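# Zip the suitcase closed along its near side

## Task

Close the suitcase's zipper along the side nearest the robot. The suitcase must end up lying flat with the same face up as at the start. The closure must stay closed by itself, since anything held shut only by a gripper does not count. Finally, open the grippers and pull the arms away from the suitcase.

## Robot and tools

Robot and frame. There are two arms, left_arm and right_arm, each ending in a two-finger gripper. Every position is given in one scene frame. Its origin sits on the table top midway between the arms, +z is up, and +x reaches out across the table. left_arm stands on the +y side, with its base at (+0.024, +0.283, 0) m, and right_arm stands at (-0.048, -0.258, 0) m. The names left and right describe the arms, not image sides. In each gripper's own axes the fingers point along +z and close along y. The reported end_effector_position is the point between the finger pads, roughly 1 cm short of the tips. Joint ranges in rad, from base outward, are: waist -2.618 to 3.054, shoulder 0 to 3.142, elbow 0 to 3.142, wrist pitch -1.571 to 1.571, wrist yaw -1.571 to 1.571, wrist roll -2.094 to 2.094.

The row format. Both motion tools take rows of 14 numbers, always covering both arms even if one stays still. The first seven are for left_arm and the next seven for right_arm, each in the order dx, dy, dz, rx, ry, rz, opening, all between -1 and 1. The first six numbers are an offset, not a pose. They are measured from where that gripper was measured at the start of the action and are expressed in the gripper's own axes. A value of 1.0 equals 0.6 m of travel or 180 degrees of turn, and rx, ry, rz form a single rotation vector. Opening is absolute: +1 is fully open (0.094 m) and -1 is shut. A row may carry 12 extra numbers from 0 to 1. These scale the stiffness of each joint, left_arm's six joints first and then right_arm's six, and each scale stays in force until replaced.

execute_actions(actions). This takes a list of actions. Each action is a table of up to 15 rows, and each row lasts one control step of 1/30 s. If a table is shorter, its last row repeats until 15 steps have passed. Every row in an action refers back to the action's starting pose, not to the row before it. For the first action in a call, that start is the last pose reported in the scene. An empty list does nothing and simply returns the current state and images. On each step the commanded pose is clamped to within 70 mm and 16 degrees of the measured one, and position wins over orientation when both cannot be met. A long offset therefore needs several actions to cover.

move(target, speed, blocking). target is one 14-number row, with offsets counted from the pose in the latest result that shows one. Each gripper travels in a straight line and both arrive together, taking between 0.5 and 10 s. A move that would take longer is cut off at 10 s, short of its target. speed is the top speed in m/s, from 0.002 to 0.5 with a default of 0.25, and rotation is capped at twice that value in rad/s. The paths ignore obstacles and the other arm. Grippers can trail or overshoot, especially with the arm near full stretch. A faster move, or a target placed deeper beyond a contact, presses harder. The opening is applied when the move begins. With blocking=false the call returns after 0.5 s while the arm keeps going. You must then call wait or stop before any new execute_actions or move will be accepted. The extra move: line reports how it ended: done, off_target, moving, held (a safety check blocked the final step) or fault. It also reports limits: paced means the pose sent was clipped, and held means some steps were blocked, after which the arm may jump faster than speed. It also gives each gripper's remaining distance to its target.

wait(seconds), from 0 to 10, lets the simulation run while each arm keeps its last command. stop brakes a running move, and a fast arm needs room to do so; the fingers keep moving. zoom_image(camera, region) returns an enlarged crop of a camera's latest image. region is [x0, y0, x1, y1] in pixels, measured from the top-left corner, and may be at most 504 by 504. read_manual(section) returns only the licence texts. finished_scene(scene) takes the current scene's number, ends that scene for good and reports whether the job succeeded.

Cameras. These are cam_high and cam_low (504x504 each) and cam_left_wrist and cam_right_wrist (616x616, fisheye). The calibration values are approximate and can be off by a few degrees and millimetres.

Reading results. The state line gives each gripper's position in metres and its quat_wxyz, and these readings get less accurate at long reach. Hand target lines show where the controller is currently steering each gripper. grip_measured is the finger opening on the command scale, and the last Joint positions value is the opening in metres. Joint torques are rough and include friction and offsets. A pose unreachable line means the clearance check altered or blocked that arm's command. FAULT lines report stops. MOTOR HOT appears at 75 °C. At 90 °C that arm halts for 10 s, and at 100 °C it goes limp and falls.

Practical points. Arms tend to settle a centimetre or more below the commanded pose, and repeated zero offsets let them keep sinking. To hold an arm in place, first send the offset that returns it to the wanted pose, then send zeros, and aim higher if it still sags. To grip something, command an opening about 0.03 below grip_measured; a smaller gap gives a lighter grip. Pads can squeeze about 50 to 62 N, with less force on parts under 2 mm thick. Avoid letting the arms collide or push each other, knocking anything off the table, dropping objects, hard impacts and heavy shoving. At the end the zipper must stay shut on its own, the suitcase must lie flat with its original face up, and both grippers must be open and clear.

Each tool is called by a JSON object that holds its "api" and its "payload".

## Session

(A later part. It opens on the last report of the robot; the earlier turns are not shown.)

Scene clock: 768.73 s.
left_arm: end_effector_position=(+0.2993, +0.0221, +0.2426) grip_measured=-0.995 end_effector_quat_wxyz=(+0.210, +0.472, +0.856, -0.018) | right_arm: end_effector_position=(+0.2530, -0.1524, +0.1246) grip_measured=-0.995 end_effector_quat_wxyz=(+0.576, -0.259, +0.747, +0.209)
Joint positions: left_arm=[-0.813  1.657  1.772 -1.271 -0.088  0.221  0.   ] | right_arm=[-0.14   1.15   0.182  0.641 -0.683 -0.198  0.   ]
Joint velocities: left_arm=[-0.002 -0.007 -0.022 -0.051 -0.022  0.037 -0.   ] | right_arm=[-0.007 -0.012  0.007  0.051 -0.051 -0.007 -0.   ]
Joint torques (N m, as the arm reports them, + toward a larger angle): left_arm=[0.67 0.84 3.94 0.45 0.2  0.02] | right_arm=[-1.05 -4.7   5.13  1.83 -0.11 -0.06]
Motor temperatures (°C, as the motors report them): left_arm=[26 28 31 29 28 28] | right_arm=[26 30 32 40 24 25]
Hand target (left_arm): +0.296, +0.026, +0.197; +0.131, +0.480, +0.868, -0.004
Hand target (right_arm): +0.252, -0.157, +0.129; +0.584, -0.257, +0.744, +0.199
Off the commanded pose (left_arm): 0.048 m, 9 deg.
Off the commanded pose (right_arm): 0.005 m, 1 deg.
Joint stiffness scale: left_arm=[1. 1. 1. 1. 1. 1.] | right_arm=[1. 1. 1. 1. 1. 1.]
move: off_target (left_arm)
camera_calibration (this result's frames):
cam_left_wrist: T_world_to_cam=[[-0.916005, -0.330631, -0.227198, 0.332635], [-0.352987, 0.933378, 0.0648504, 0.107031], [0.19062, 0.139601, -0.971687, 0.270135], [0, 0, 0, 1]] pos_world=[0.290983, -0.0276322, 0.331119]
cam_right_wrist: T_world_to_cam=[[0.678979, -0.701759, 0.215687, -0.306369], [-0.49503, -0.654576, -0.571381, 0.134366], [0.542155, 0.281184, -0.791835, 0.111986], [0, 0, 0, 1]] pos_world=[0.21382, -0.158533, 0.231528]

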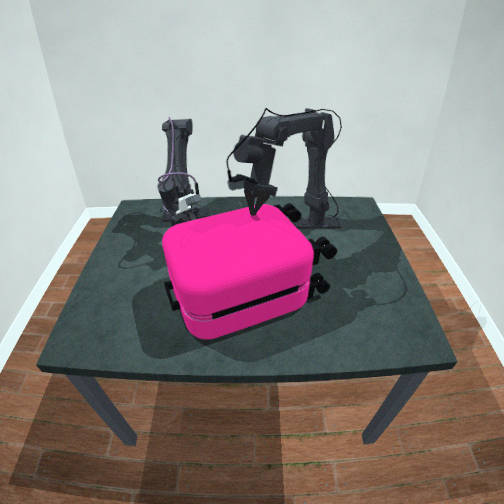

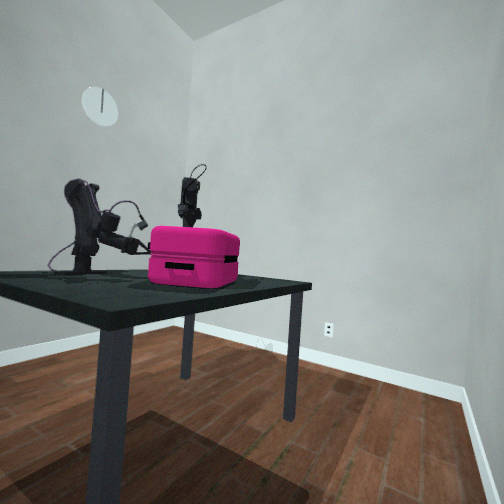

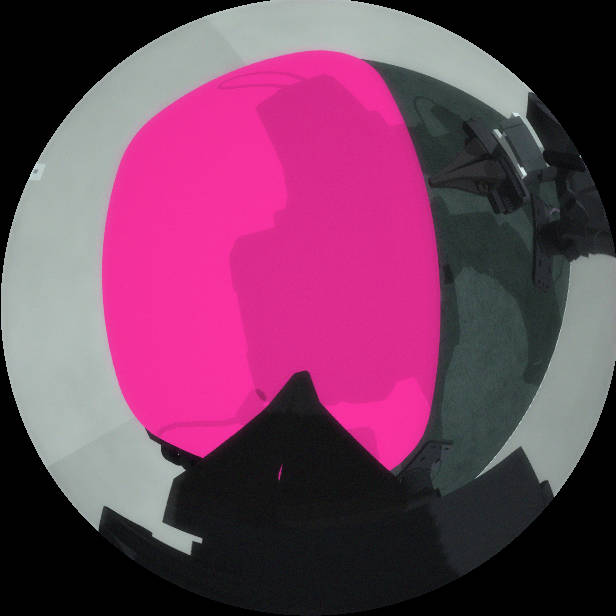

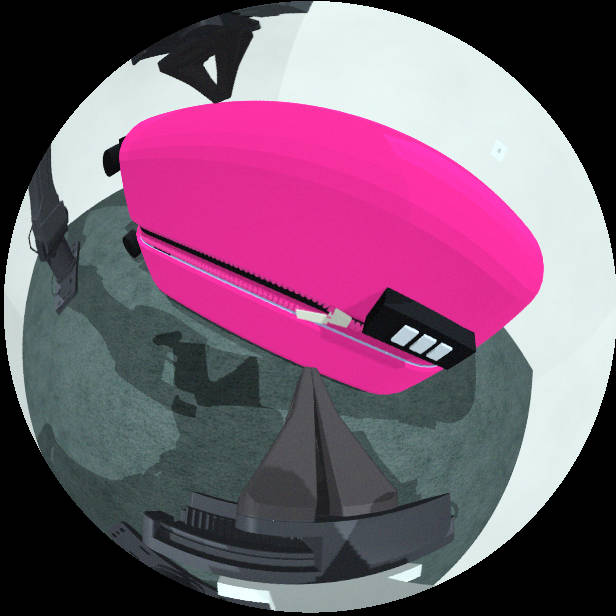

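{"api": "move", "payload": {"target": [0.028,-0.0125,0.068,0.017,0.047,0.005,-1, 0.002,0.004,0.043,0.092,-0.003,0.019,-0.15], "speed": 0.08}}

{"api": "zoom_image", "payload": {"camera": "cam_right_wrist", "region": [220, 270, 400, 420]}}

Scene clock: 849.17 s.
left_arm: end_effector_position=(+0.2993, +0.0221, +0.2426) grip_measured=-0.995 end_effector_quat_wxyz=(+0.207, +0.476, +0.855, -0.016) | right_arm: end_effector_position=(+0.2713, -0.1362, +0.1197) grip_measured=-0.153 end_effector_quat_wxyz=(+0.605, -0.149, +0.773, +0.120)
Joint positions: left_arm=[-0.813  1.664  1.782 -1.281 -0.088  0.229  0.   ] | right_arm=[ 0.222  1.236  0.149  0.846 -0.05  -0.007  0.04 ]
Joint velocities: left_arm=[ 0.017 -0.012 -0.012  0.022 -0.051 -0.037  0.001] | right_arm=[-0.012 -0.012  0.007 -0.022  0.007 -0.051 -0.   ]
Joint torques (N m, as the arm reports them, + toward a larger angle): left_arm=[0.57 0.5  4.4  0.51 0.18 0.05] | right_arm=[ 1.04 -1.59  4.67  2.38  0.07  0.06]
Motor temperatures (°C, as the motors report them): left_arm=[26 27 31 29 28 28] | right_arm=[26 31 31 39 24 25]
Hand target (left_arm): +0.297, +0.025, +0.200; +0.134, +0.484, +0.865, -0.003
Hand target (right_arm): +0.270, -0.134, +0.118; +0.606, -0.147, +0.772, +0.122
Off the commanded pose (left_arm): 0.045 m, 9 deg.
Off the commanded pose (right_arm): 0.003 m, 0 deg.
Joint stiffness scale: left_arm=[1. 1. 1. 1. 1. 1.] | right_arm=[1. 1. 1. 1. 1. 1.]
move: off_target (left_arm)
camera_calibration (this result's frames):
cam_left_wrist: T_world_to_cam=[[-0.918909, -0.32259, -0.227027, 0.333299], [-0.346288, 0.935314, 0.0726094, 0.103128], [0.188918, 0.145338, -0.971178, 0.2704], [0, 0, 0, 1]] pos_world=[0.2909, -0.0282374, 0.330787]
cam_right_wrist: T_world_to_cam=[[0.443314, -0.867897, 0.224114, -0.266084], [-0.65589, -0.484498, -0.578853, 0.218903], [0.610967, 0.109619, -0.78403, 0.0506231], [0, 0, 0, 1]] pos_world=[0.230606, -0.130424, 0.226036]

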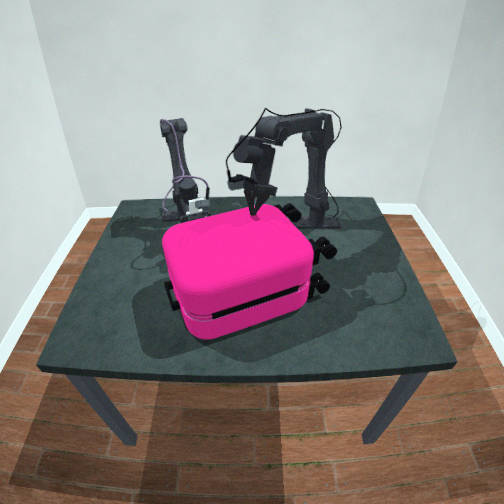

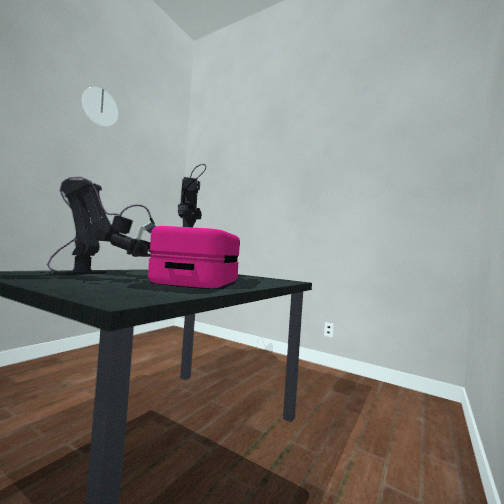

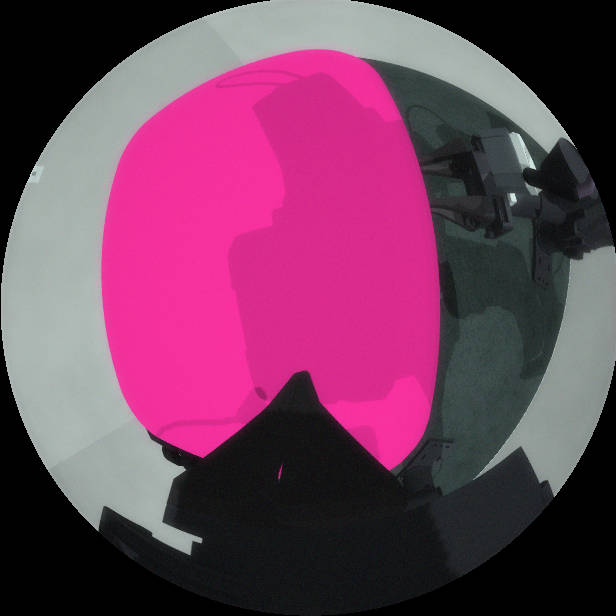

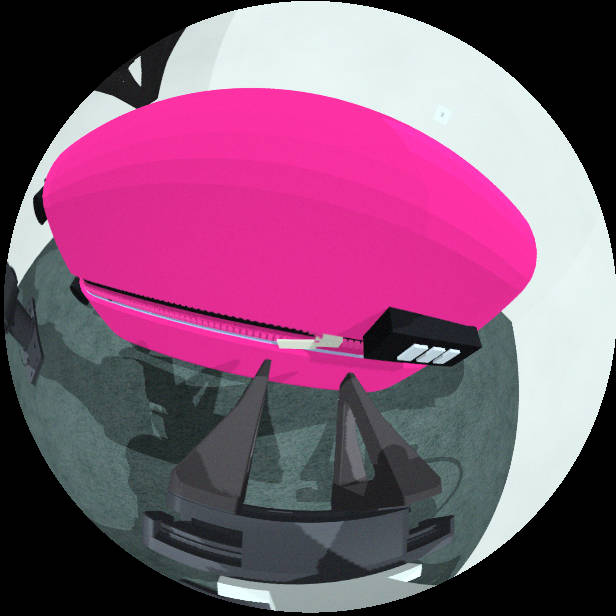

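Region (220, 270, 400, 420) of cam_right_wrist's 616x616 image, scaled by 2.800, with more detail than that image has.

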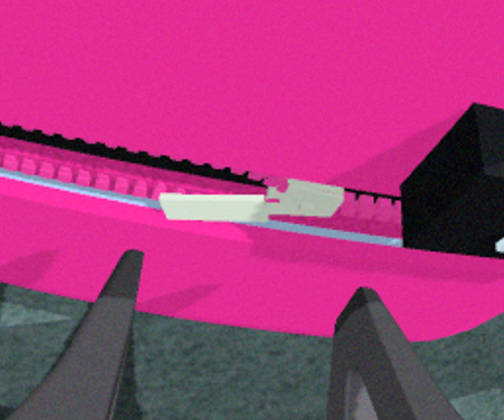

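{"api": "move", "payload": {"target": [0.028,-0.0125,0.068,0.017,0.047,0.005,-1, 0.006,0.005,0.028,0,0,0,-0.15], "speed": 0.03}}

{"api": "zoom_image", "payload": {"camera": "cam_right_wrist", "region": [220, 280, 400, 430]}}

Scene clock: 855.43 s.
left_arm: end_effector_position=(+0.2992, +0.0220, +0.2426) grip_measured=-0.995 end_effector_quat_wxyz=(+0.206, +0.479, +0.853, -0.015) | right_arm: end_effector_position=(+0.2749, -0.1337, +0.0984) grip_measured=-0.153 end_effector_quat_wxyz=(+0.588, -0.151, +0.786, +0.116)
Joint positions: left_arm=[-0.813  1.665  1.784 -1.283 -0.088  0.236  0.   ] | right_arm=[ 0.231  1.364  0.149  0.93  -0.04  -0.006  0.04 ]
Joint velocities: left_arm=[ 0.002  0.007 -0.017 -0.066  0.037 -0.037  0.001] | right_arm=[-0.007 -0.012 -0.012  0.037  0.051 -0.037  0.   ]
Joint torques (N m, as the arm reports them, + toward a larger angle): left_arm=[0.54 0.74 4.93 0.45 0.15 0.  ] | right_arm=[ 1.12 -2.21  7.92  2.35  0.09  0.06]
Motor temperatures (°C, as the motors report them): left_arm=[26 27 31 29 28 28] | right_arm=[26 30 32 40 24 25]
Hand target (left_arm): +0.297, +0.025, +0.200; +0.131, +0.487, +0.863, -0.001
Hand target (right_arm): +0.284, -0.128, +0.112; +0.605, -0.149, +0.773, +0.121
Off the commanded pose (left_arm): 0.045 m, 9 deg.
Off the commanded pose (right_arm): 0.018 m, 3 deg.
Joint stiffness scale: left_arm=[1. 1. 1. 1. 1. 1.] | right_arm=[1. 1. 1. 1. 1. 1.]
move: off_target (left_arm, right_arm)
camera_calibration (this result's frames):
cam_left_wrist: T_world_to_cam=[[-0.920942, -0.315665, -0.228521, 0.334055], [-0.339983, 0.937416, 0.075247, 0.100557], [0.190467, 0.146992, -0.970627, 0.269817], [0, 0, 0, 1]] pos_world=[0.290442, -0.0284751, 0.330663]
cam_right_wrist: T_world_to_cam=[[0.451181, -0.864865, 0.220101, -0.262079], [-0.679444, -0.492795, -0.543608, 0.212041], [0.578612, 0.0957195, -0.809966, 0.0410396], [0, 0, 0, 1]] pos_world=[0.238569, -0.126098, 0.206192]

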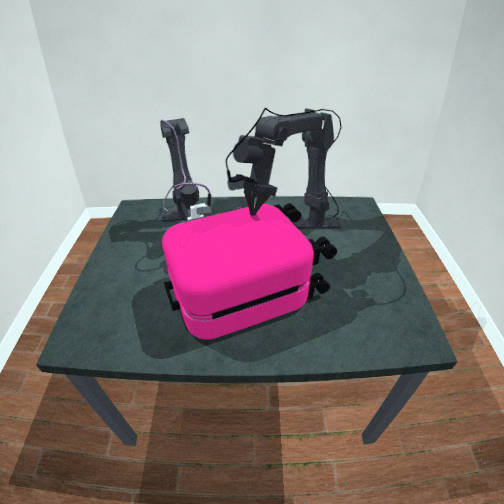

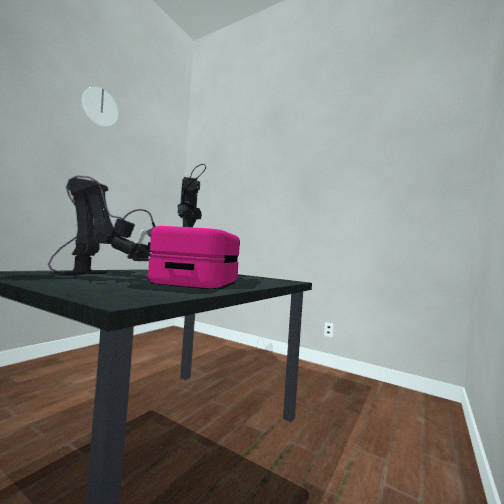

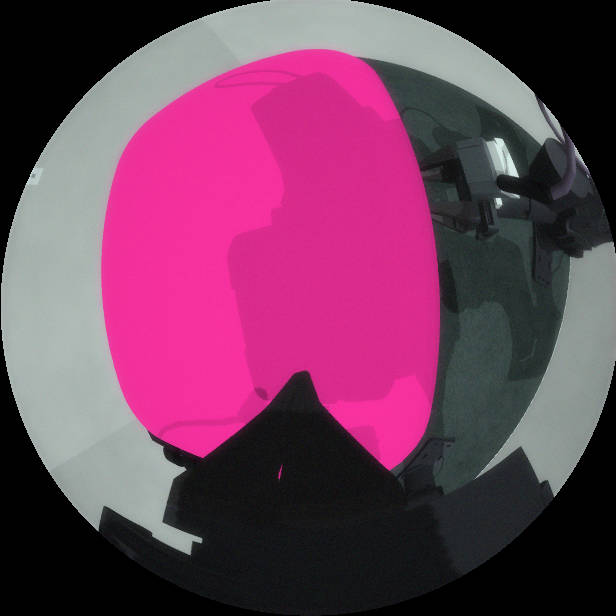

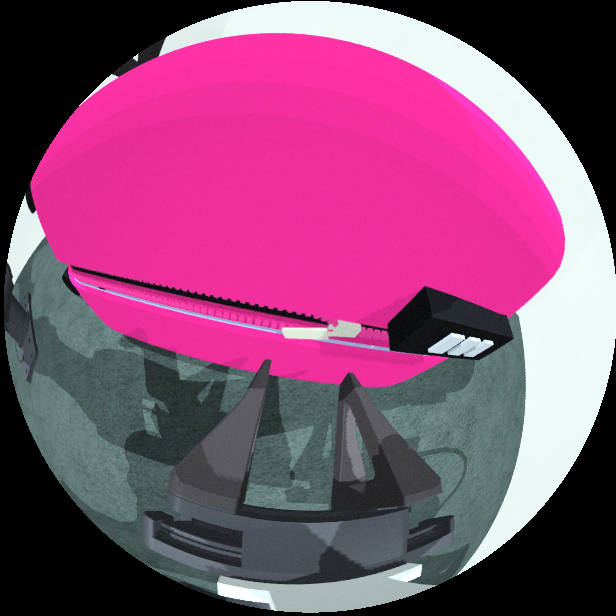

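Region (220, 280, 400, 430) of cam_right_wrist's 616x616 image, scaled by 2.800, with more detail than that image has.

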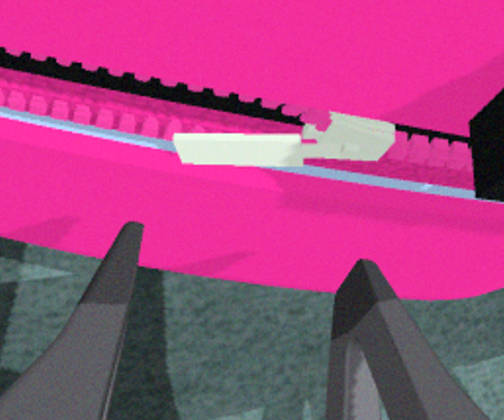

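{"api": "execute_actions", "payload": {"actions": [[[0.028,-0.0125,0.068,0.017,0.047,0.005,-1, -0.03,0.002,0.011,0,-0.016,0,-0.15],[0.028,-0.0125,0.068,0.017,0.047,0.005,-1, -0.033,0.002,0.012,0,-0.018,0,-0.15],[0.028,-0.0125,0.068,0.017,0.047,0.005,-1, -0.036,0.002,0.013,0,-0.019,0,-0.15],[0.028,-0.0125,0.068,0.017,0.047,0.005,-1, -0.039,0.002,0.014,0,-0.021,0,-0.15],[0.028,-0.0125,0.068,0.017,0.047,0.005,-1, -0.042,0.002,0.015,0,-0.022,0,-0.15],[0.028,-0.0125,0.068,0.017,0.047,0.005,-1, -0.045,0.002,0.016,0,-0.024,0,-0.15],[0.028,-0.0125,0.068,0.017,0.047,0.005,-1, -0.048,0.002,0.017,0,-0.026,0,-0.15],[0.028,-0.0125,0.068,0.017,0.047,0.005,-1, -0.051,0.002,0.018,0,-0.027,0,-0.15]]]}}

{"api": "wait", "payload": {"seconds": 0.5}}

{"api": "zoom_image", "payload": {"camera": "cam_right_wrist", "region": [220, 280, 400, 430]}}

Scene clock: 866.07 s.
left_arm: end_effector_position=(+0.2992, +0.0220, +0.2426) grip_measured=-0.995 end_effector_quat_wxyz=(+0.206, +0.482, +0.852, -0.015) | right_arm: end_effector_position=(+0.2844, -0.1303, +0.1169) grip_measured=-0.153 end_effector_quat_wxyz=(+0.611, -0.148, +0.768, +0.120)
Joint positions: left_arm=[-0.813  1.665  1.784 -1.283 -0.088  0.243  0.   ] | right_arm=[ 0.231  1.364  0.18   0.957 -0.04  -0.006  0.04 ]
Joint velocities: left_arm=[-0.002 -0.002 -0.012 -0.081 -0.051  0.051 -0.   ] | right_arm=[-0.002  0.007 -0.002  0.037  0.051  0.051  0.001]
Joint torques (N m, as the arm reports them, + toward a larger angle): left_arm=[ 0.61  0.86  5.08  0.43  0.14 -0.01] | right_arm=[ 0.97 -1.56  7.55  2.37  0.09  0.08]
Motor temperatures (°C, as the motors report them): left_arm=[26 27 31 28 28 28] | right_arm=[26 30 32 40 24 25]
Hand target (left_arm): +0.297, +0.025, +0.200; +0.131, +0.490, +0.862, -0.000
Hand target (right_arm): +0.291, -0.125, +0.125; +0.620, -0.146, +0.761, +0.123
Off the commanded pose (left_arm): 0.045 m, 9 deg.
Off the commanded pose (right_arm): 0.012 m, 2 deg.
Joint stiffness scale: left_arm=[1. 1. 1. 1. 1. 1.] | right_arm=[1. 1. 1. 1. 1. 1.]
camera_calibration (this result's frames):
cam_left_wrist: T_world_to_cam=[[-0.922552, -0.309344, -0.230658, 0.334916], [-0.334206, 0.939357, 0.0769011, 0.0983842], [0.192881, 0.148033, -0.969991, 0.268917], [0, 0, 0, 1]] pos_world=[0.289989, -0.0286221, 0.330532]
cam_right_wrist: T_world_to_cam=[[0.438956, -0.86923, 0.227501, -0.265456], [-0.6485, -0.481746, -0.58938, 0.228216], [0.621904, 0.111177, -0.775161, 0.0357896], [0, 0, 0, 1]] pos_world=[0.242264, -0.124779, 0.22264]

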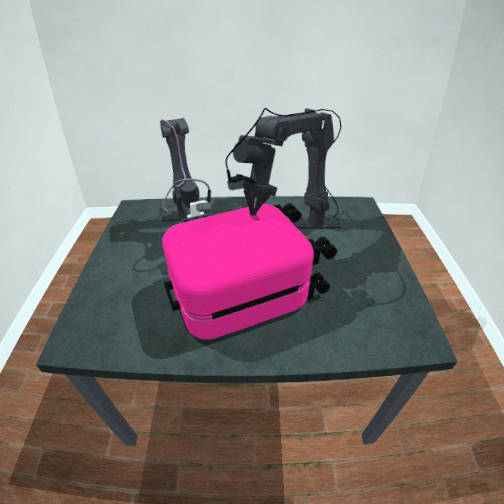

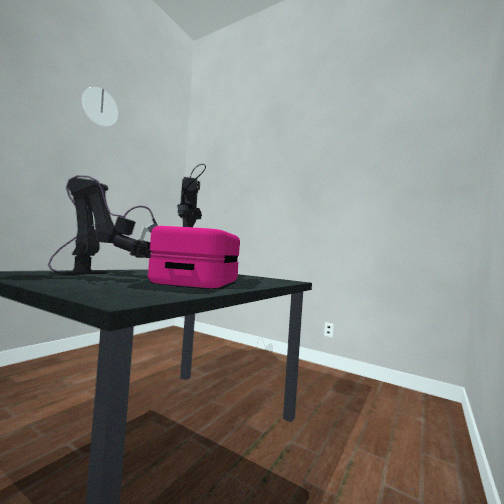

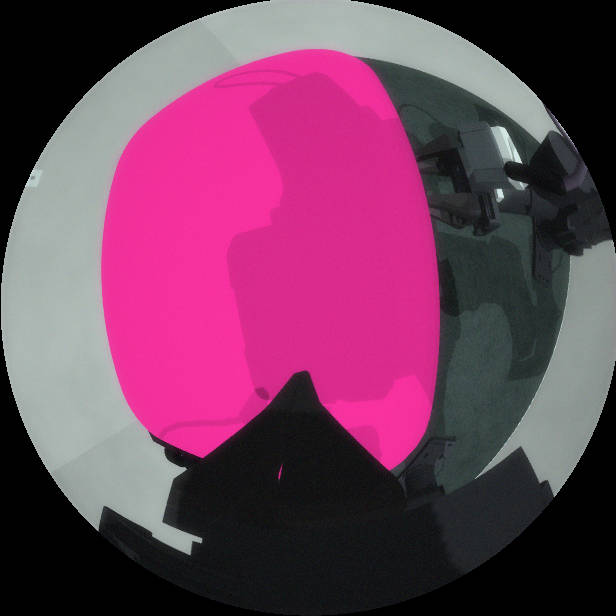

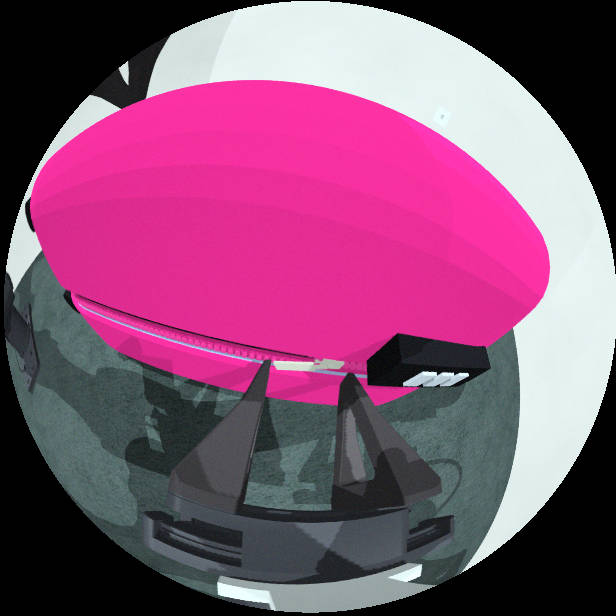

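Scene clock: 866.57 s.
left_arm: end_effector_position=(+0.2992, +0.0220, +0.2426) grip_measured=-0.995 end_effector_quat_wxyz=(+0.206, +0.482, +0.852, -0.015) | right_arm: end_effector_position=(+0.2846, -0.1303, +0.1135) grip_measured=-0.153 end_effector_quat_wxyz=(+0.607, -0.148, +0.771, +0.119)
Joint positions: left_arm=[-0.813  1.665  1.784 -1.283 -0.088  0.244  0.   ] | right_arm=[ 0.231  1.376  0.18   0.96  -0.04  -0.006  0.04 ]
Joint velocities: left_arm=[-0.032  0.007 -0.007  0.051 -0.037  0.022 -0.   ] | right_arm=[ 0.027 -0.012  0.017 -0.037 -0.022  0.037  0.   ]
Joint torques (N m, as the arm reports them, + toward a larger angle): left_arm=[0.55 0.81 5.12 0.4  0.15 0.02] | right_arm=[ 0.93 -2.5   7.53  2.33  0.08  0.05]
Motor temperatures (°C, as the motors report them): left_arm=[26 27 31 28 28 28] | right_arm=[26 30 32 40 24 25]
Hand target (left_arm): +0.297, +0.025, +0.200; +0.131, +0.490, +0.862, -0.000
Hand target (right_arm): +0.291, -0.125, +0.125; +0.620, -0.146, +0.761, +0.123
Off the commanded pose (left_arm): 0.045 m, 9 deg.
Off the commanded pose (right_arm): 0.014 m, 2 deg.
Joint stiffness scale: left_arm=[1. 1. 1. 1. 1. 1.] | right_arm=[1. 1. 1. 1. 1. 1.]
wait: 0.50 s; at rest by 0.27 s
camera_calibration (this result's frames):
cam_left_wrist: T_world_to_cam=[[-0.922641, -0.308993, -0.230776, 0.334963], [-0.333885, 0.939464, 0.0769934, 0.0982633], [0.193016, 0.14809, -0.969956, 0.268867], [0, 0, 0, 1]] pos_world=[0.289964, -0.0286302, 0.330525]
cam_right_wrist: T_world_to_cam=[[0.440913, -0.868531, 0.226383, -0.265045], [-0.653551, -0.483549, -0.582281, 0.226731], [0.615196, 0.108782, -0.780833, 0.0353418], [0, 0, 0, 1]] pos_world=[0.2433, -0.124409, 0.219619]

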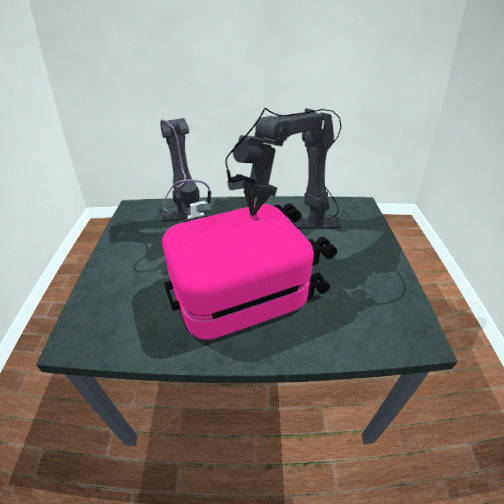

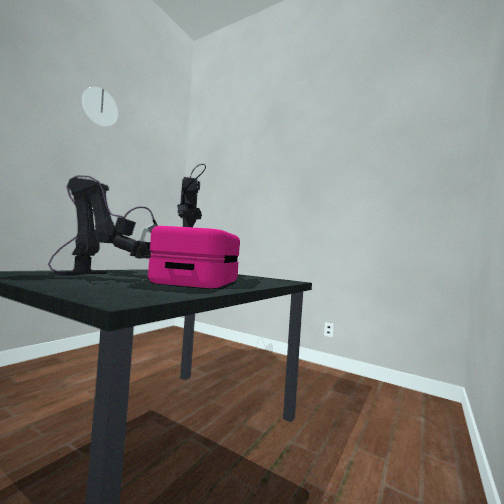

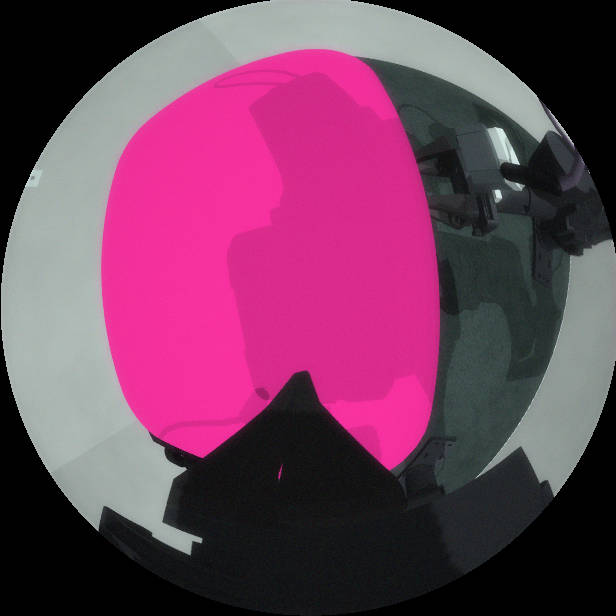

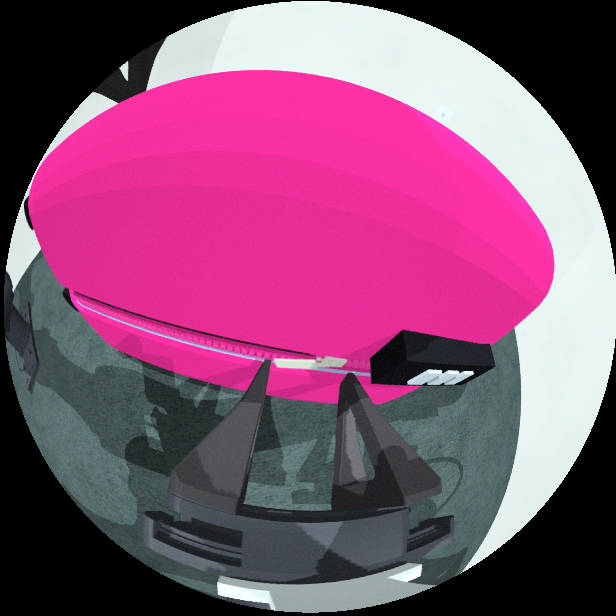

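Region (220, 280, 400, 430) of cam_right_wrist's 616x616 image, scaled by 2.800, with more detail than that image has.

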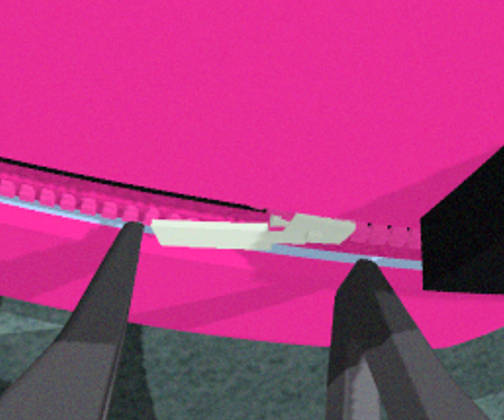

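{"api": "execute_actions", "payload": {"actions": [[[0.028,-0.0125,0.068,0.017,0.047,0.003,-1, -0.0235,0.002,0.017,0,-0.011,0,-0.15]]]}}

{"api": "zoom_image", "payload": {"camera": "cam_right_wrist", "region": [220, 280, 400, 430]}}

Scene clock: 872.97 s.
left_arm: end_effector_position=(+0.2994, +0.0219, +0.2425) grip_measured=-0.995 end_effector_quat_wxyz=(+0.204, +0.483, +0.852, -0.014) | right_arm: end_effector_position=(+0.2862, -0.1297, +0.1135) grip_measured=-0.153 end_effector_quat_wxyz=(+0.607, -0.149, +0.771, +0.119)
Joint positions: left_arm=[-0.813  1.671  1.793 -1.291 -0.088  0.245  0.   ] | right_arm=[ 0.231  1.385  0.187  0.961 -0.04  -0.006  0.04 ]
Joint velocities: left_arm=[ 0.017 -0.012 -0.007 -0.066 -0.066  0.022 -0.   ] | right_arm=[-0.007 -0.017  0.012 -0.051 -0.007 -0.007 -0.001]
Joint torques (N m, as the arm reports them, + toward a larger angle): left_arm=[0.51 0.33 4.29 0.48 0.13 0.04] | right_arm=[ 0.79 -1.89  8.41  2.31  0.09  0.03]
Motor temperatures (°C, as the motors report them): left_arm=[26 27 31 28 28 28] | right_arm=[26 30 32 41 24 25]
Hand target (left_arm): +0.297, +0.025, +0.200; +0.131, +0.491, +0.862, -0.000
Hand target (right_arm): +0.295, -0.124, +0.125; +0.620, -0.146, +0.761, +0.122
Off the commanded pose (left_arm): 0.045 m, 9 deg.
Off the commanded pose (right_arm): 0.016 m, 2 deg.
Joint stiffness scale: left_arm=[1. 1. 1. 1. 1. 1.] | right_arm=[1. 1. 1. 1. 1. 1.]
camera_calibration (this result's frames):
cam_left_wrist: T_world_to_cam=[[-0.923756, -0.307053, -0.228895, 0.334889], [-0.332626, 0.939477, 0.0821186, 0.0968733], [0.189827, 0.151994, -0.969981, 0.269681], [0, 0, 0, 1]] pos_world=[0.290386, -0.0291715, 0.330285]
cam_right_wrist: T_world_to_cam=[[0.440994, -0.868502, 0.226336, -0.265288], [-0.65376, -0.483624, -0.581984, 0.228147], [0.614916, 0.108682, -0.781068, 0.0343908], [0, 0, 0, 1]] pos_world=[0.244996, -0.123803, 0.219683]

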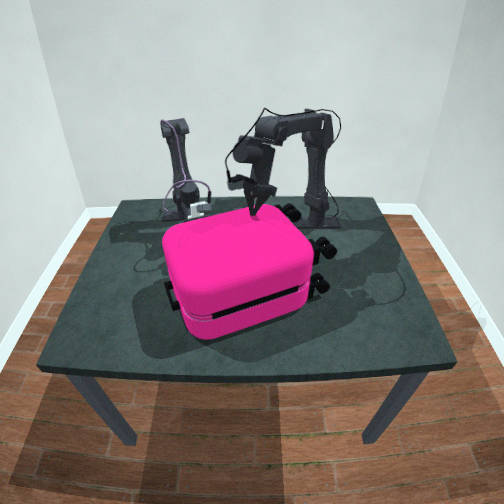

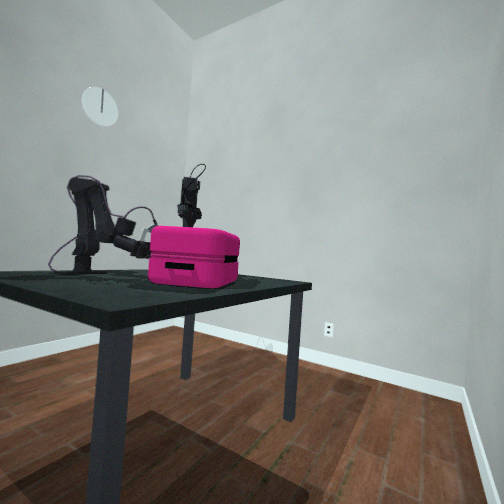

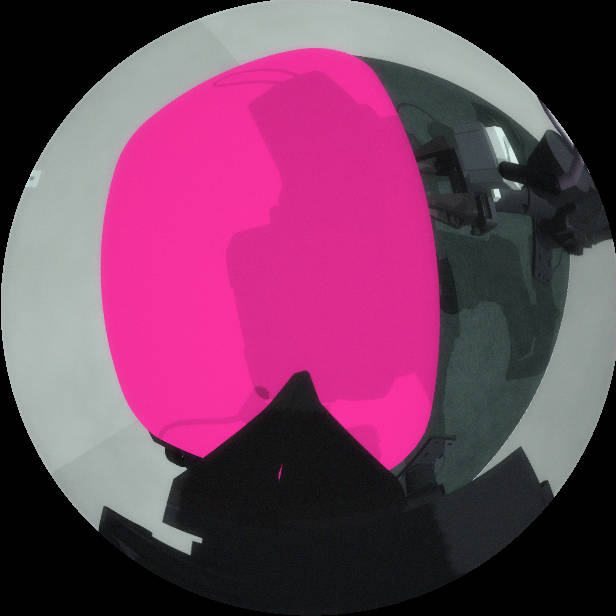

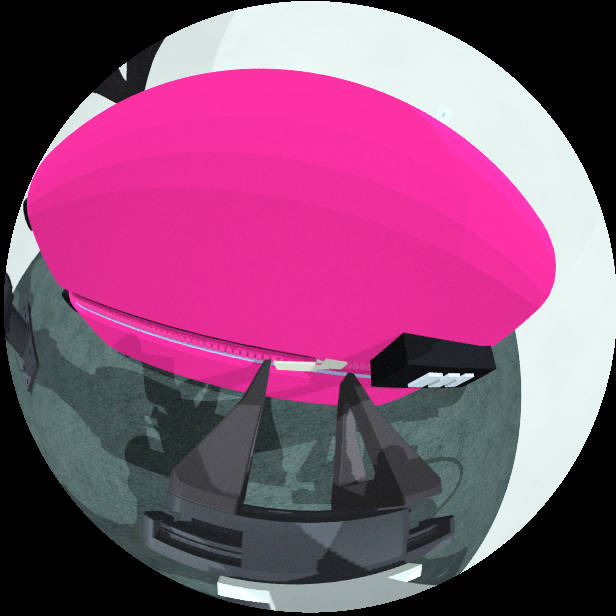

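Region (220, 280, 400, 430) of cam_right_wrist's 616x616 image, scaled by 2.800, with more detail than that image has.

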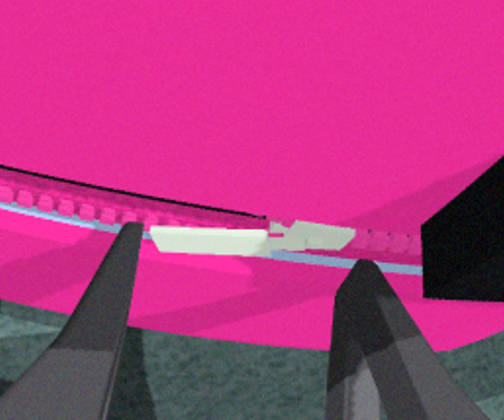

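{"api": "execute_actions", "payload": {"actions": [[[0.028,-0.0125,0.068,0.017,0.047,0.003,-1, -0.022,0.0,0.012,0,-0.011,0,-0.19],[0.028,-0.0125,0.068,0.017,0.047,0.003,-1, -0.022,0.0,0.012,0,-0.011,0,-0.21],[0.028,-0.0125,0.068,0.017,0.047,0.003,-1, -0.022,0.0,0.012,0,-0.011,0,-0.23],[0.028,-0.0125,0.068,0.017,0.047,0.003,-1, -0.022,0.0,0.012,0,-0.011,0,-0.25],[0.028,-0.0125,0.068,0.017,0.047,0.003,-1, -0.022,0.0,0.012,0,-0.011,0,-0.27],[0.028,-0.0125,0.068,0.017,0.047,0.003,-1, -0.022,0.0,0.012,0,-0.011,0,-0.29],[0.028,-0.0125,0.068,0.017,0.047,0.003,-1, -0.022,0.0,0.012,0,-0.011,0,-0.31],[0.028,-0.0125,0.068,0.017,0.047,0.003,-1, -0.022,0.0,0.012,0,-0.011,0,-0.33],[0.028,-0.0125,0.068,0.017,0.047,0.003,-1, -0.022,0.0,0.012,0,-0.011,0,-0.35],[0.028,-0.0125,0.068,0.017,0.047,0.003,-1, -0.022,0.0,0.012,0,-0.011,0,-0.37],[0.028,-0.0125,0.068,0.017,0.047,0.003,-1, -0.022,0.0,0.012,0,-0.011,0,-0.39]]]}}

{"api": "zoom_image", "payload": {"camera": "cam_right_wrist", "region": [220, 280, 400, 430]}}

Scene clock: 882.77 s.
left_arm: end_effector_position=(+0.2994, +0.0219, +0.2425) grip_measured=-0.995 end_effector_quat_wxyz=(+0.204, +0.483, +0.851, -0.014) | right_arm: end_effector_position=(+0.2856, -0.1281, +0.1136) grip_measured=-0.387 end_effector_quat_wxyz=(+0.607, -0.151, +0.771, +0.123)
Joint positions: left_arm=[-0.813  1.671  1.793 -1.291 -0.088  0.246  0.   ] | right_arm=[ 0.231  1.385  0.187  0.961 -0.049 -0.006  0.029]
Joint velocities: left_arm=[-0.002  0.012 -0.007  0.022 -0.066  0.022  0.   ] | right_arm=[ 0.007 -0.012  0.022 -0.037 -0.051 -0.022 -0.001]
Joint torques (N m, as the arm reports them, + toward a larger angle): left_arm=[ 0.57  0.68  4.93  0.42  0.12 -0.01] | right_arm=[ 0.25 -2.35  8.05  2.33  0.14  0.02]
Motor temperatures (°C, as the motors report them): left_arm=[26 27 31 28 28 28] | right_arm=[26 30 32 41 24 25]
Hand target (left_arm): +0.297, +0.025, +0.200; +0.128, +0.491, +0.861, +0.001
Hand target (right_arm): +0.295, -0.126, +0.125; +0.620, -0.146, +0.761, +0.122
Off the commanded pose (left_arm): 0.045 m, 9 deg.
Off the commanded pose (right_arm): 0.015 m, 2 deg.
Joint stiffness scale: left_arm=[1. 1. 1. 1. 1. 1.] | right_arm=[1. 1. 1. 1. 1. 1.]
camera_calibration (this result's frames):
cam_left_wrist: T_world_to_cam=[[-0.92402, -0.305996, -0.229244, 0.33503], [-0.331661, 0.939794, 0.0823937, 0.0965106], [0.19023, 0.152165, -0.969875, 0.269531], [0, 0, 0, 1]] pos_world=[0.29031, -0.0291955, 0.330263]
cam_right_wrist: T_world_to_cam=[[0.449199, -0.864849, 0.224178, -0.265272], [-0.649692, -0.488441, -0.582517, 0.226781], [0.613287, 0.11602, -0.781293, 0.0360578], [0, 0, 0, 1]] pos_world=[0.244384, -0.122834, 0.219744]

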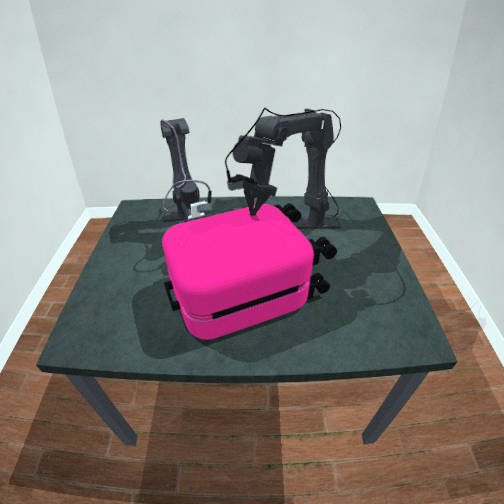

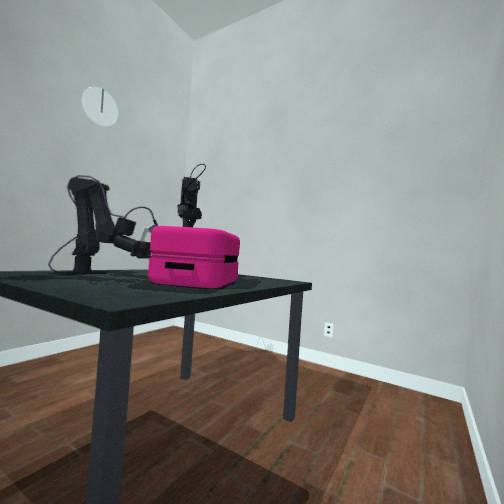

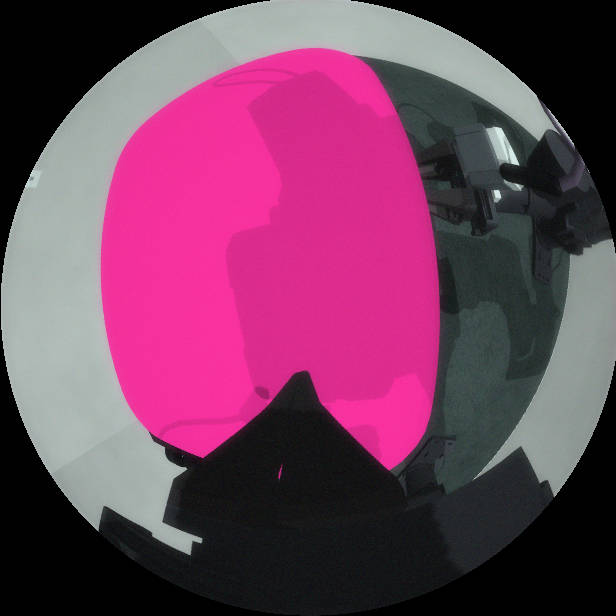

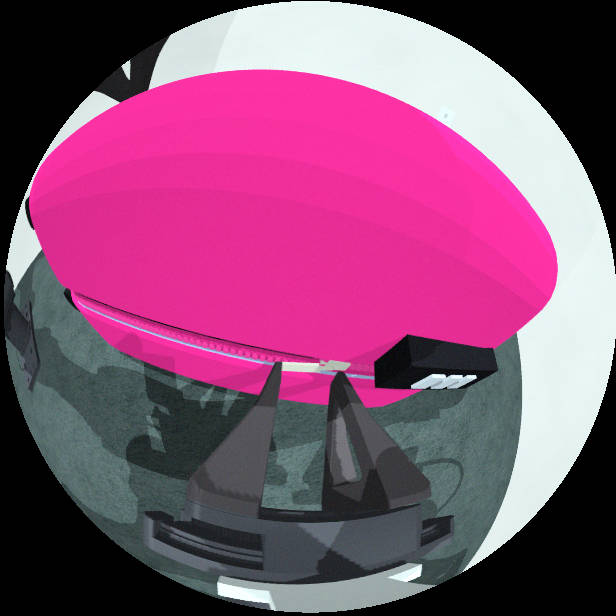

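Region (220, 280, 400, 430) of cam_right_wrist's 616x616 image, scaled by 2.800, with more detail than that image has.

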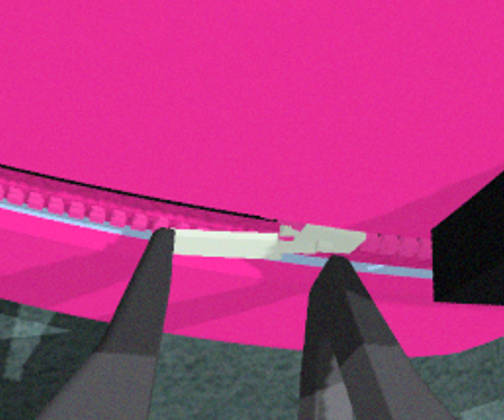

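{"api": "move", "payload": {"target": [0.028,-0.0125,0.068,0.017,0.047,0.003,-1, -0.022,-0.012,0.006,0.07,-0.011,0.015,-0.39], "speed": 0.06}}

{"api": "zoom_image", "payload": {"camera": "cam_right_wrist", "region": [220, 280, 400, 430]}}

Scene clock: 898.60 s.
left_arm: end_effector_position=(+0.2996, +0.0219, +0.2427) grip_measured=-0.995 end_effector_quat_wxyz=(+0.204, +0.484, +0.851, -0.013) | right_arm: end_effector_position=(+0.2883, -0.1371, +0.1210) grip_measured=-0.387 end_effector_quat_wxyz=(+0.626, -0.066, +0.775, +0.054)
Joint positions: left_arm=[-0.813  1.672  1.795 -1.292 -0.089  0.247  0.   ] | right_arm=[0.386 1.385 0.202 0.959 0.319 0.072 0.029]
Joint velocities: left_arm=[-0.007 -0.007 -0.012 -0.022  0.037  0.066 -0.   ] | right_arm=[ 0.012 -0.007 -0.012 -0.022  0.081  0.037 -0.   ]
Joint torques (N m, as the arm reports them, + toward a larger angle): left_arm=[0.65 0.68 4.89 0.41 0.13 0.03] | right_arm=[ 1.09 -1.96  7.65  2.12  0.18  0.08]
Motor temperatures (°C, as the motors report them): left_arm=[26 27 31 28 28 28] | right_arm=[26 30 33 41 24 25]
Hand target (left_arm): +0.297, +0.025, +0.200; +0.128, +0.492, +0.861, +0.001
Hand target (right_arm): +0.294, -0.132, +0.126; +0.630, -0.062, +0.772, +0.057
Off the commanded pose (left_arm): 0.045 m, 9 deg.
Off the commanded pose (right_arm): 0.009 m, 1 deg.
Joint stiffness scale: left_arm=[1. 1. 1. 1. 1. 1.] | right_arm=[1. 1. 1. 1. 1. 1.]
move: off_target (left_arm)
camera_calibration (this result's frames):
cam_left_wrist: T_world_to_cam=[[-0.924137, -0.305039, -0.230049, 0.335445], [-0.330996, 0.939948, 0.0833054, 0.0961483], [0.190822, 0.153131, -0.969607, 0.269351], [0, 0, 0, 1]] pos_world=[0.290424, -0.0292963, 0.330324]
cam_right_wrist: T_world_to_cam=[[0.243299, -0.942054, 0.230952, -0.227981], [-0.726089, -0.334766, -0.600604, 0.273782], [0.643117, -0.0215653, -0.765464, 0.0118181], [0, 0, 0, 1]] pos_world=[0.246658, -0.122863, 0.226134]

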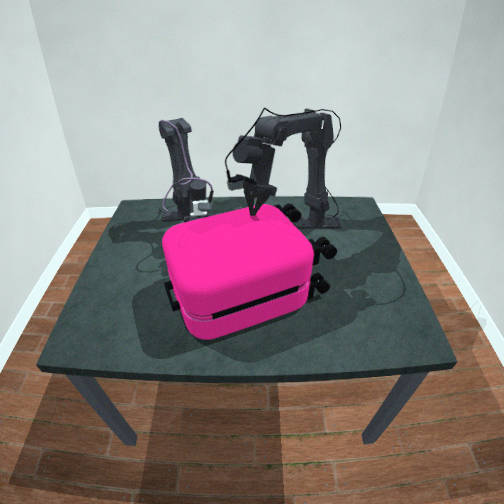

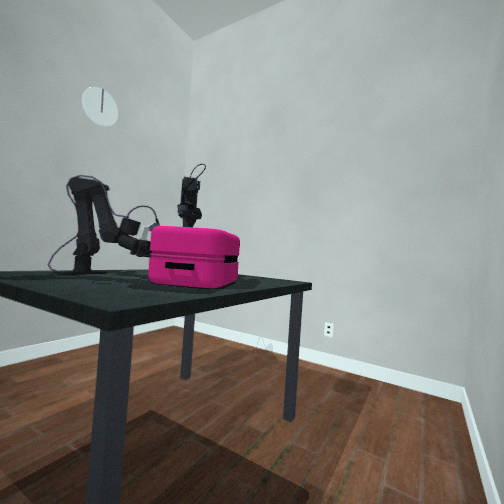

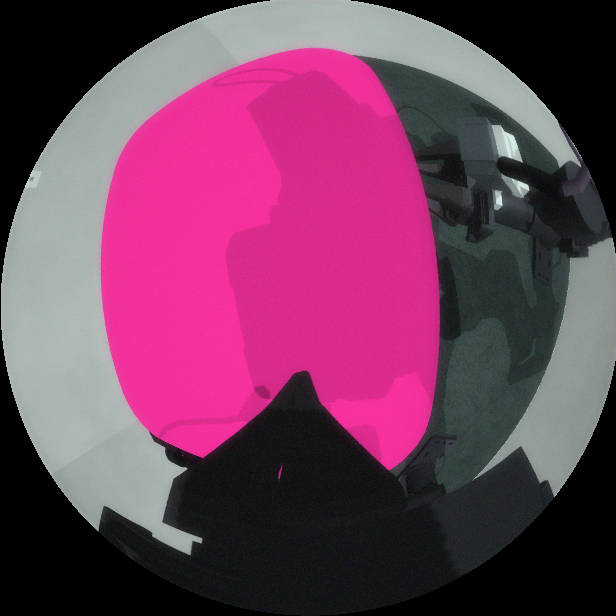

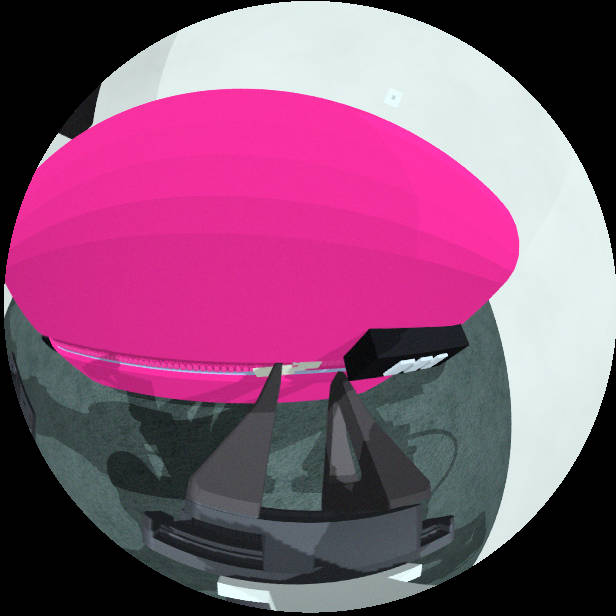

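Region (220, 280, 400, 430) of cam_right_wrist's 616x616 image, scaled by 2.800, with more detail than that image has.

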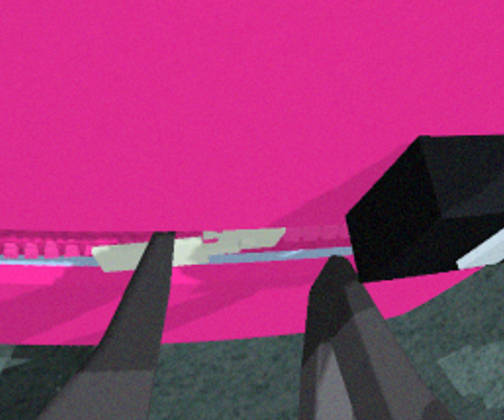

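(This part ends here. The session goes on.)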